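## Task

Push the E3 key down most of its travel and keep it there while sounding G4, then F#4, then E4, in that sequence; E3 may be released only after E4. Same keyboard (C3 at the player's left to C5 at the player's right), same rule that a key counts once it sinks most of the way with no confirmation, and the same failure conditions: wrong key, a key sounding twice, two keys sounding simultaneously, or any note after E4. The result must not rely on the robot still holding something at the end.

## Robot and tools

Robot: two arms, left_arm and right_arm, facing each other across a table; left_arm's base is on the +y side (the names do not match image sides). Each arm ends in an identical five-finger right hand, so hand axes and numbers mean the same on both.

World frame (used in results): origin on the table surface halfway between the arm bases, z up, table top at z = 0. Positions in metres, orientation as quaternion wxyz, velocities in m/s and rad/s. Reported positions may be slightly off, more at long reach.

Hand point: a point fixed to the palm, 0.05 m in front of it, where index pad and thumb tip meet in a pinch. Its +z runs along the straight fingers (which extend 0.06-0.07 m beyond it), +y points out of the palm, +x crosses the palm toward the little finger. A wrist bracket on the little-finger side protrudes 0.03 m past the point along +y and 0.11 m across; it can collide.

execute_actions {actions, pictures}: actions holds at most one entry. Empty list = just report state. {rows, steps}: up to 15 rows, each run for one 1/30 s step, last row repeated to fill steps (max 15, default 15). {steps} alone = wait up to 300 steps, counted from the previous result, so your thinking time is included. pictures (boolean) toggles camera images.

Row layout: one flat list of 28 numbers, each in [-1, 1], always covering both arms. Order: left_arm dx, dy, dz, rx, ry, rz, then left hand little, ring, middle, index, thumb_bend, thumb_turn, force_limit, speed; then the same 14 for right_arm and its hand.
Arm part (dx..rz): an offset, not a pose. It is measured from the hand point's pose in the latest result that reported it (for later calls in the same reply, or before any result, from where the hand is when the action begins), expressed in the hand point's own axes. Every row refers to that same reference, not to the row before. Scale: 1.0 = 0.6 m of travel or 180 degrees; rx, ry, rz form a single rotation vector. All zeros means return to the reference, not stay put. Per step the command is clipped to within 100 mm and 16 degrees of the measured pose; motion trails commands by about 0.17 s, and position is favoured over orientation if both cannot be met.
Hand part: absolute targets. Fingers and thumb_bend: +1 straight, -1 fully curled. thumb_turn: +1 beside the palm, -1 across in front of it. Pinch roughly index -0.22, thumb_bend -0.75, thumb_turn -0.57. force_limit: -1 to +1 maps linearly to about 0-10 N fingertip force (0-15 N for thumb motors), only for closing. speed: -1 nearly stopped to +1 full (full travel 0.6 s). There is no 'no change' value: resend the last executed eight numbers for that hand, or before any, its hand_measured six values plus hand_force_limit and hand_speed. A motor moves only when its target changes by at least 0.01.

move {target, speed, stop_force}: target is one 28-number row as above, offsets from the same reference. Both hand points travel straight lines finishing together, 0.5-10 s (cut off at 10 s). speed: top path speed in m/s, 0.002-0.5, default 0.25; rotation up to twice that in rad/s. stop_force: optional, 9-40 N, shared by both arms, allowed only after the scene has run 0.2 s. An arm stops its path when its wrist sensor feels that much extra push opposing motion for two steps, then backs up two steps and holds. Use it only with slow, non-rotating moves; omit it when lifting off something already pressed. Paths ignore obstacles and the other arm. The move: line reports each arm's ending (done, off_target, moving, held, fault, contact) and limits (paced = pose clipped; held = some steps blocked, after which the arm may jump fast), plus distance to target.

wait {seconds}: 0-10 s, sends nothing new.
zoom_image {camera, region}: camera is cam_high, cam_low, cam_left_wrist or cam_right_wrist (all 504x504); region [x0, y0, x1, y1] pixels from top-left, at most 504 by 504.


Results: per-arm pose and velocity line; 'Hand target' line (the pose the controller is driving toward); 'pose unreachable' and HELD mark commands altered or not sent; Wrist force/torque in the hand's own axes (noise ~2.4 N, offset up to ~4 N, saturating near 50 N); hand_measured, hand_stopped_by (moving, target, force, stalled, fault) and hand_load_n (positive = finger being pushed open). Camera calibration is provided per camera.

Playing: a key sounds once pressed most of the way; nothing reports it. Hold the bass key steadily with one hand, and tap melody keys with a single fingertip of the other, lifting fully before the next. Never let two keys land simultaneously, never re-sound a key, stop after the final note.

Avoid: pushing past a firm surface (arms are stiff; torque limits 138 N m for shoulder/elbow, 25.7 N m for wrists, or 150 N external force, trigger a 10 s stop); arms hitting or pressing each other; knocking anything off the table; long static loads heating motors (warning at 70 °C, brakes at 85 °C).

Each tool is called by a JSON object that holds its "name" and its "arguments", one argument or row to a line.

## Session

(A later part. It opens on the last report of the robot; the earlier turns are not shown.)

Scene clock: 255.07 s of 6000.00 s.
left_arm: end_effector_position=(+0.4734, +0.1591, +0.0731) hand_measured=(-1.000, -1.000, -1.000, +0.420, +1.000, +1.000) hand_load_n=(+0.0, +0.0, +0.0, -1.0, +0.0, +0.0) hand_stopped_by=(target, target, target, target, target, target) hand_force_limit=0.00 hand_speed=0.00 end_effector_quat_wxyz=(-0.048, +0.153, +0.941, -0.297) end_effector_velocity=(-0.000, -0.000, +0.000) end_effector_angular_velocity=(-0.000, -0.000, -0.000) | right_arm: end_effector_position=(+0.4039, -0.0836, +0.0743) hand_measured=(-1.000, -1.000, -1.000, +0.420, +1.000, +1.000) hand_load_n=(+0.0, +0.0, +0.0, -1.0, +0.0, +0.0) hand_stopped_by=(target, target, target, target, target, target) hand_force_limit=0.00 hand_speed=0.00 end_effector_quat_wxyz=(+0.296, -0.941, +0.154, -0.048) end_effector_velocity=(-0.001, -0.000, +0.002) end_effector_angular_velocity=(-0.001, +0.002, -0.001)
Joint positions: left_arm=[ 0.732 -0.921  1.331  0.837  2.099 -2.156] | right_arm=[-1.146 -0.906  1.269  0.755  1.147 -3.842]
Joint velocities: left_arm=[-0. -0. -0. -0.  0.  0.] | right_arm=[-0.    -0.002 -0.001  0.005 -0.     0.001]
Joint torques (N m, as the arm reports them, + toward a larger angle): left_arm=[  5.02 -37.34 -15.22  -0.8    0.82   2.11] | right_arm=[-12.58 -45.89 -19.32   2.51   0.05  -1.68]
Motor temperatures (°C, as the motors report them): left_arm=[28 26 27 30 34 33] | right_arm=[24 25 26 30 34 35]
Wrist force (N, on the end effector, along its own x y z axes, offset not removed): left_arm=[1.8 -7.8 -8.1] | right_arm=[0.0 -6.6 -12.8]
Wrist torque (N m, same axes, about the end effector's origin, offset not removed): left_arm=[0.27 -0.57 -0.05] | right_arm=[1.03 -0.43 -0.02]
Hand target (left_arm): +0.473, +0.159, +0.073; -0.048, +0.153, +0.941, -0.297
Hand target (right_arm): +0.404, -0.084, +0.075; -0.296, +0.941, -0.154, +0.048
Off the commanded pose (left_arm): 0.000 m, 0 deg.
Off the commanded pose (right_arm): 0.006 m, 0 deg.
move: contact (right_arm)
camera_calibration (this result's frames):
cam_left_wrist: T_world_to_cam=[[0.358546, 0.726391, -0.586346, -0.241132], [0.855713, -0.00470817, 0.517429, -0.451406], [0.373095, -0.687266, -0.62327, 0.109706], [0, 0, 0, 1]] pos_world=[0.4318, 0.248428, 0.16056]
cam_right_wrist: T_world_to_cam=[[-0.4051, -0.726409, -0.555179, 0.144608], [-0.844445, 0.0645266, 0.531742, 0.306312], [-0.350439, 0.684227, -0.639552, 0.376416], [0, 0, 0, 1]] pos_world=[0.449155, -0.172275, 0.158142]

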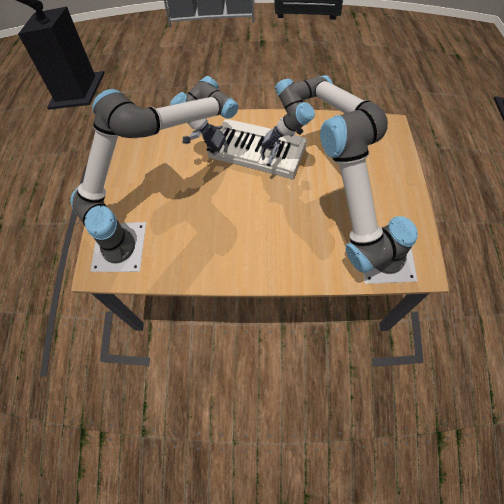

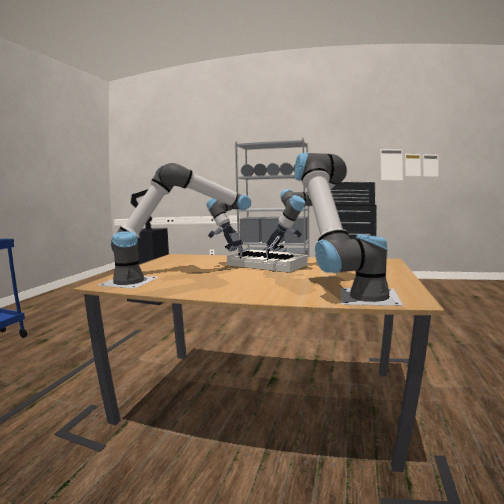

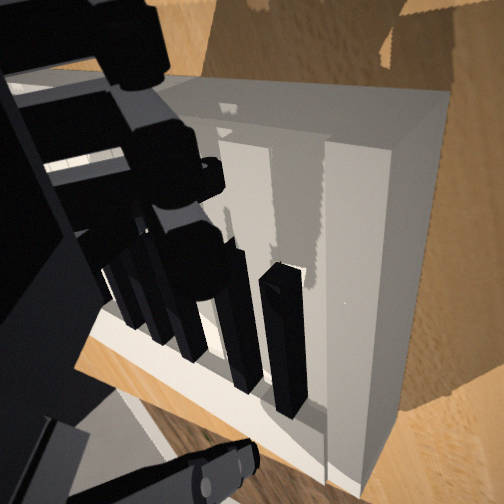

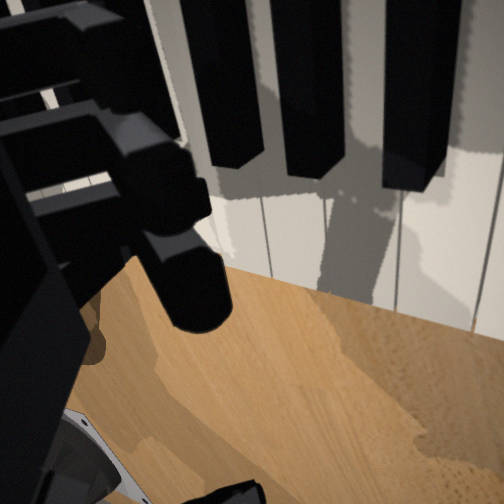

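{"name": "execute_actions", "arguments": {
  "actions": []
}}

Scene clock: 272.83 s of 6000.00 s.
left_arm: end_effector_position=(+0.4734, +0.1591, +0.0731) hand_measured=(-1.000, -1.000, -1.000, +0.420, +1.000, +1.000) hand_load_n=(+0.0, +0.0, +0.0, -1.0, +0.0, +0.0) hand_stopped_by=(target, target, target, target, target, target) hand_force_limit=0.00 hand_speed=0.00 end_effector_quat_wxyz=(-0.048, +0.153, +0.941, -0.297) end_effector_velocity=(-0.000, -0.000, -0.000) end_effector_angular_velocity=(-0.000, -0.000, -0.000) | right_arm: end_effector_position=(+0.4039, -0.0836, +0.0747) hand_measured=(-1.000, -1.000, -1.000, +0.420, +1.000, +1.000) hand_load_n=(+0.0, +0.0, +0.0, -0.5, +0.0, +0.0) hand_stopped_by=(target, target, target, target, target, target) hand_force_limit=0.00 hand_speed=0.00 end_effector_quat_wxyz=(+0.296, -0.941, +0.154, -0.048) end_effector_velocity=(-0.000, -0.000, -0.000) end_effector_angular_velocity=(-0.000, +0.000, +0.000)
Joint positions: left_arm=[ 0.732 -0.921  1.331  0.837  2.099 -2.156] | right_arm=[-1.146 -0.906  1.269  0.755  1.147 -3.842]
Joint velocities: left_arm=[-0.  0.  0. -0.  0. -0.] | right_arm=[-0.  0.  0.  0. -0. -0.]
Joint torques (N m, as the arm reports them, + toward a larger angle): left_arm=[  5.23 -37.88 -15.33  -0.88   0.86   2.22] | right_arm=[-12.71 -49.35 -22.83   1.93   3.45  -1.37]
Motor temperatures (°C, as the motors report them): left_arm=[28 27 27 30 34 33] | right_arm=[24 25 26 30 34 35]
Wrist force (N, on the end effector, along its own x y z axes, offset not removed): left_arm=[1.2 -6.6 -10.0] | right_arm=[-1.0 -3.5 -8.5]
Wrist torque (N m, same axes, about the end effector's origin, offset not removed): left_arm=[0.55 -0.41 0.01] | right_arm=[0.72 -0.41 -0.10]
Hand target (left_arm): +0.473, +0.159, +0.073; -0.048, +0.153, +0.941, -0.297
Hand target (right_arm): +0.404, -0.084, +0.075; -0.296, +0.941, -0.154, +0.048
Off the commanded pose (left_arm): 0.000 m, 0 deg.
Off the commanded pose (right_arm): 0.006 m, 0 deg.
Steps of this call (steps 1 to 90: nothing new was sent; then 14.77 s passed at rest). Readings (end_effector_position | what the end effector reports):
1: left_arm (+0.4734, +0.1591, +0.0731) | right_arm (+0.4039, -0.0836, +0.0744) | left_arm hand_measured=(-1.000, -1.000, -1.000, +0.420, +1.000, +1.000) hand_load_n=(+0.0, +0.0, +0.0, -1.0, +0.0, +0.0) hand_stopped_by=(target, target, target, target, target, target) hand_force_limit=0.00 hand_speed=0.00 | right_arm hand_measured=(-1.000, -1.000, -1.000, +0.420, +1.000, +1.000) hand_load_n=(+0.0, +0.0, +0.0, -0.5, +0.0, +0.0) hand_stopped_by=(target, target, target, target, target, target) hand_force_limit=0.00 hand_speed=0.00
2: left_arm (+0.4734, +0.1591, +0.0731) | right_arm (+0.4039, -0.0836, +0.0744) | left_arm hand_measured=(-1.000, -1.000, -1.000, +0.420, +1.000, +1.000) hand_load_n=(+0.0, +0.0, +0.0, -1.0, +0.0, +0.0) hand_stopped_by=(target, target, target, target, target, target) hand_force_limit=0.00 hand_speed=0.00 | right_arm hand_measured=(-1.000, -1.000, -1.000, +0.420, +1.000, +1.000) hand_load_n=(+0.0, +0.0, +0.0, -0.5, +0.0, +0.0) hand_stopped_by=(target, target, target, target, target, target) hand_force_limit=0.00 hand_speed=0.00
4: left_arm (+0.4734, +0.1591, +0.0731) | right_arm (+0.4039, -0.0836, +0.0745) | left_arm hand_measured=(-1.000, -1.000, -1.000, +0.420, +1.000, +1.000) hand_load_n=(+0.0, +0.0, +0.0, -1.0, +0.0, +0.0) hand_stopped_by=(target, target, target, target, target, target) hand_force_limit=0.00 hand_speed=0.00 | right_arm hand_measured=(-1.000, -1.000, -1.000, +0.420, +1.000, +1.000) hand_load_n=(+0.0, +0.0, +0.0, -0.5, +0.0, +0.0) hand_stopped_by=(target, target, target, target, target, target) hand_force_limit=0.00 hand_speed=0.00
8: left_arm (+0.4734, +0.1591, +0.0731) | right_arm (+0.4039, -0.0836, +0.0746) | left_arm hand_measured=(-1.000, -1.000, -1.000, +0.420, +1.000, +1.000) hand_load_n=(+0.0, +0.0, +0.0, -1.0, +0.0, +0.0) hand_stopped_by=(target, target, target, target, target, target) hand_force_limit=0.00 hand_speed=0.00 | right_arm hand_measured=(-1.000, -1.000, -1.000, +0.420, +1.000, +1.000) hand_load_n=(+0.0, +0.0, +0.0, -0.5, +0.0, +0.0) hand_stopped_by=(target, target, target, target, target, target) hand_force_limit=0.00 hand_speed=0.00
90: the state above
camera_calibration (this result's frames):
cam_left_wrist: T_world_to_cam=[[0.358546, 0.726391, -0.586346, -0.241132], [0.855713, -0.00470793, 0.517429, -0.451406], [0.373095, -0.687266, -0.62327, 0.109706], [0, 0, 0, 1]] pos_world=[0.4318, 0.248428, 0.160561]
cam_right_wrist: T_world_to_cam=[[-0.404961, -0.726356, -0.55535, 0.144809], [-0.844595, 0.0645088, 0.531505, 0.306274], [-0.350237, 0.684284, -0.6396, 0.376575], [0, 0, 0, 1]] pos_world=[0.44921, -0.172259, 0.158491]

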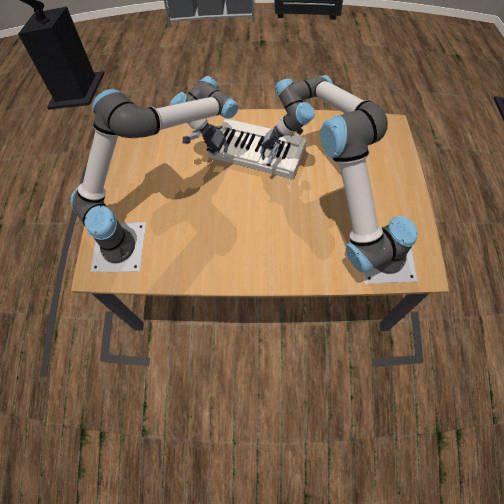

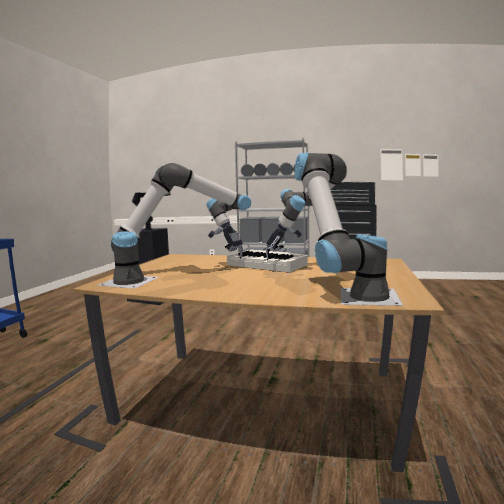

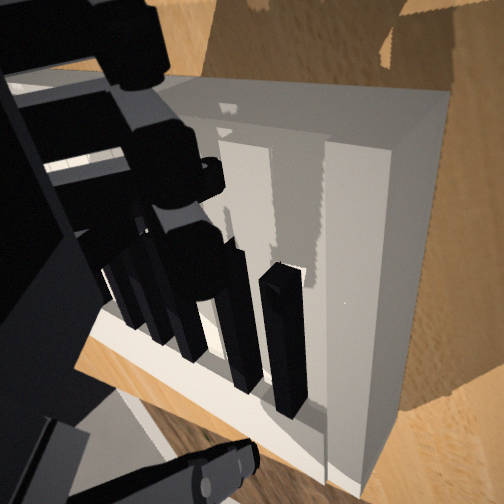

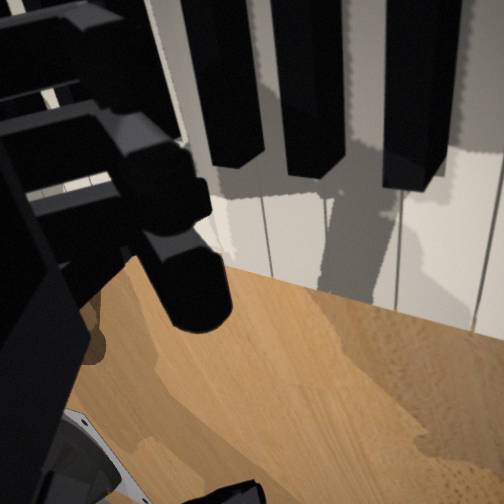

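{"name": "move", "arguments": {
  "target": [0,-0.0287,-0.041,0,0,0,-1,-1,-1,0.42,1,1,0,0, 0,-0.0287,-0.041,0,0,0,-1,-1,-1,0.42,1,1,0,0],
  "speed": 0.08
}}

Scene clock: 277.40 s of 6000.00 s.
left_arm: end_effector_position=(+0.4735, +0.1591, +0.1029) hand_measured=(-1.000, -1.000, -1.000, +0.420, +1.000, +1.000) hand_load_n=(+0.0, +0.0, +0.0, +0.0, +0.0, +0.0) hand_stopped_by=(target, target, target, target, target, target) hand_force_limit=0.00 hand_speed=0.00 end_effector_quat_wxyz=(-0.048, +0.153, +0.941, -0.297) end_effector_velocity=(+0.000, +0.001, +0.002) end_effector_angular_velocity=(+0.001, +0.001, +0.001) | right_arm: end_effector_position=(+0.4039, -0.0836, +0.1044) hand_measured=(-1.000, -1.000, -1.000, +0.420, +1.000, +1.000) hand_load_n=(+0.0, +0.0, +0.0, +0.0, +0.0, +0.0) hand_stopped_by=(target, target, target, target, target, target) hand_force_limit=0.00 hand_speed=0.00 end_effector_quat_wxyz=(+0.296, -0.941, +0.154, -0.048) end_effector_velocity=(-0.000, -0.000, +0.002) end_effector_angular_velocity=(-0.001, +0.002, -0.000)
Joint positions: left_arm=[ 0.733 -0.947  1.295  0.9    2.099 -2.156] | right_arm=[-1.146 -0.93   1.229  0.819  1.147 -3.842]
Joint velocities: left_arm=[ 0.001 -0.002 -0.003  0.006  0.     0.   ] | right_arm=[-0.    -0.001 -0.002  0.006  0.     0.   ]
Joint torques (N m, as the arm reports them, + toward a larger angle): left_arm=[  4.9  -57.4  -26.91   4.55   0.67   1.2 ] | right_arm=[-13.48 -55.98 -24.46   3.24  -2.81   1.21]
Motor temperatures (°C, as the motors report them): left_arm=[28 27 27 30 34 33] | right_arm=[24 25 26 30 34 35]
Wrist force (N, on the end effector, along its own x y z axes, offset not removed): left_arm=[-1.6 0.3 1.2] | right_arm=[1.4 2.5 1.1]
Wrist torque (N m, same axes, about the end effector's origin, offset not removed): left_arm=[-0.15 -0.07 -0.21] | right_arm=[0.26 -0.40 -0.03]
Hand target (left_arm): +0.473, +0.159, +0.103; -0.048, +0.153, +0.941, -0.297
Hand target (right_arm): +0.404, -0.084, +0.105; -0.296, +0.941, -0.154, +0.048
Off the commanded pose (left_arm): 0.000 m, 0 deg.
Off the commanded pose (right_arm): 0.000 m, 0 deg.
After step 90, 0.67 s passed at rest.
move: done
camera_calibration (this result's frames):
cam_left_wrist: T_world_to_cam=[[0.358474, 0.726431, -0.58634, -0.223696], [0.855721, -0.0046413, 0.517417, -0.46685], [0.373146, -0.687224, -0.623286, 0.128231], [0, 0, 0, 1]] pos_world=[0.431833, 0.248457, 0.190319]
cam_right_wrist: T_world_to_cam=[[-0.405027, -0.726311, -0.555361, 0.161349], [-0.844579, 0.064558, 0.531525, 0.290443], [-0.3502, 0.684328, -0.639575, 0.395606], [0, 0, 0, 1]] pos_world=[0.449193, -0.172285, 0.188249]

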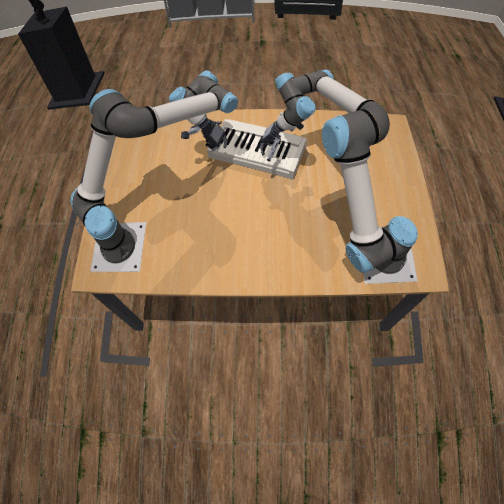

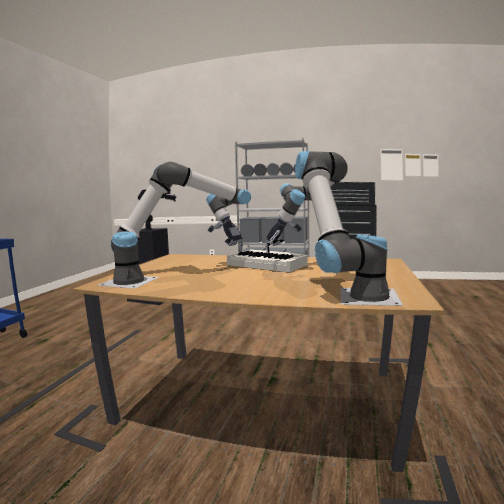

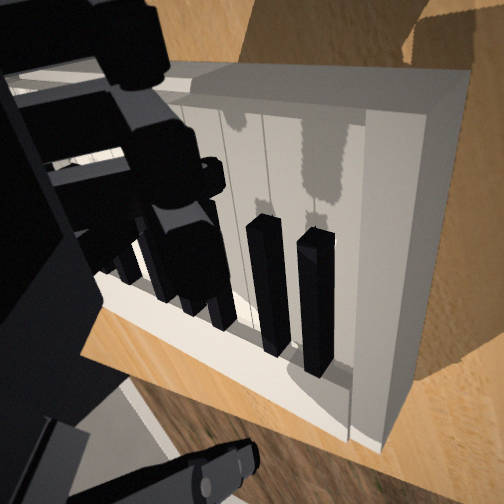

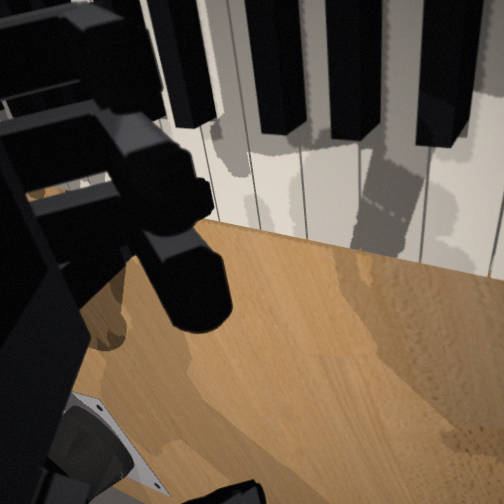

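{"name": "finished_scene", "arguments": {
  "scene": 2
}}

The scene is finished: the task was done.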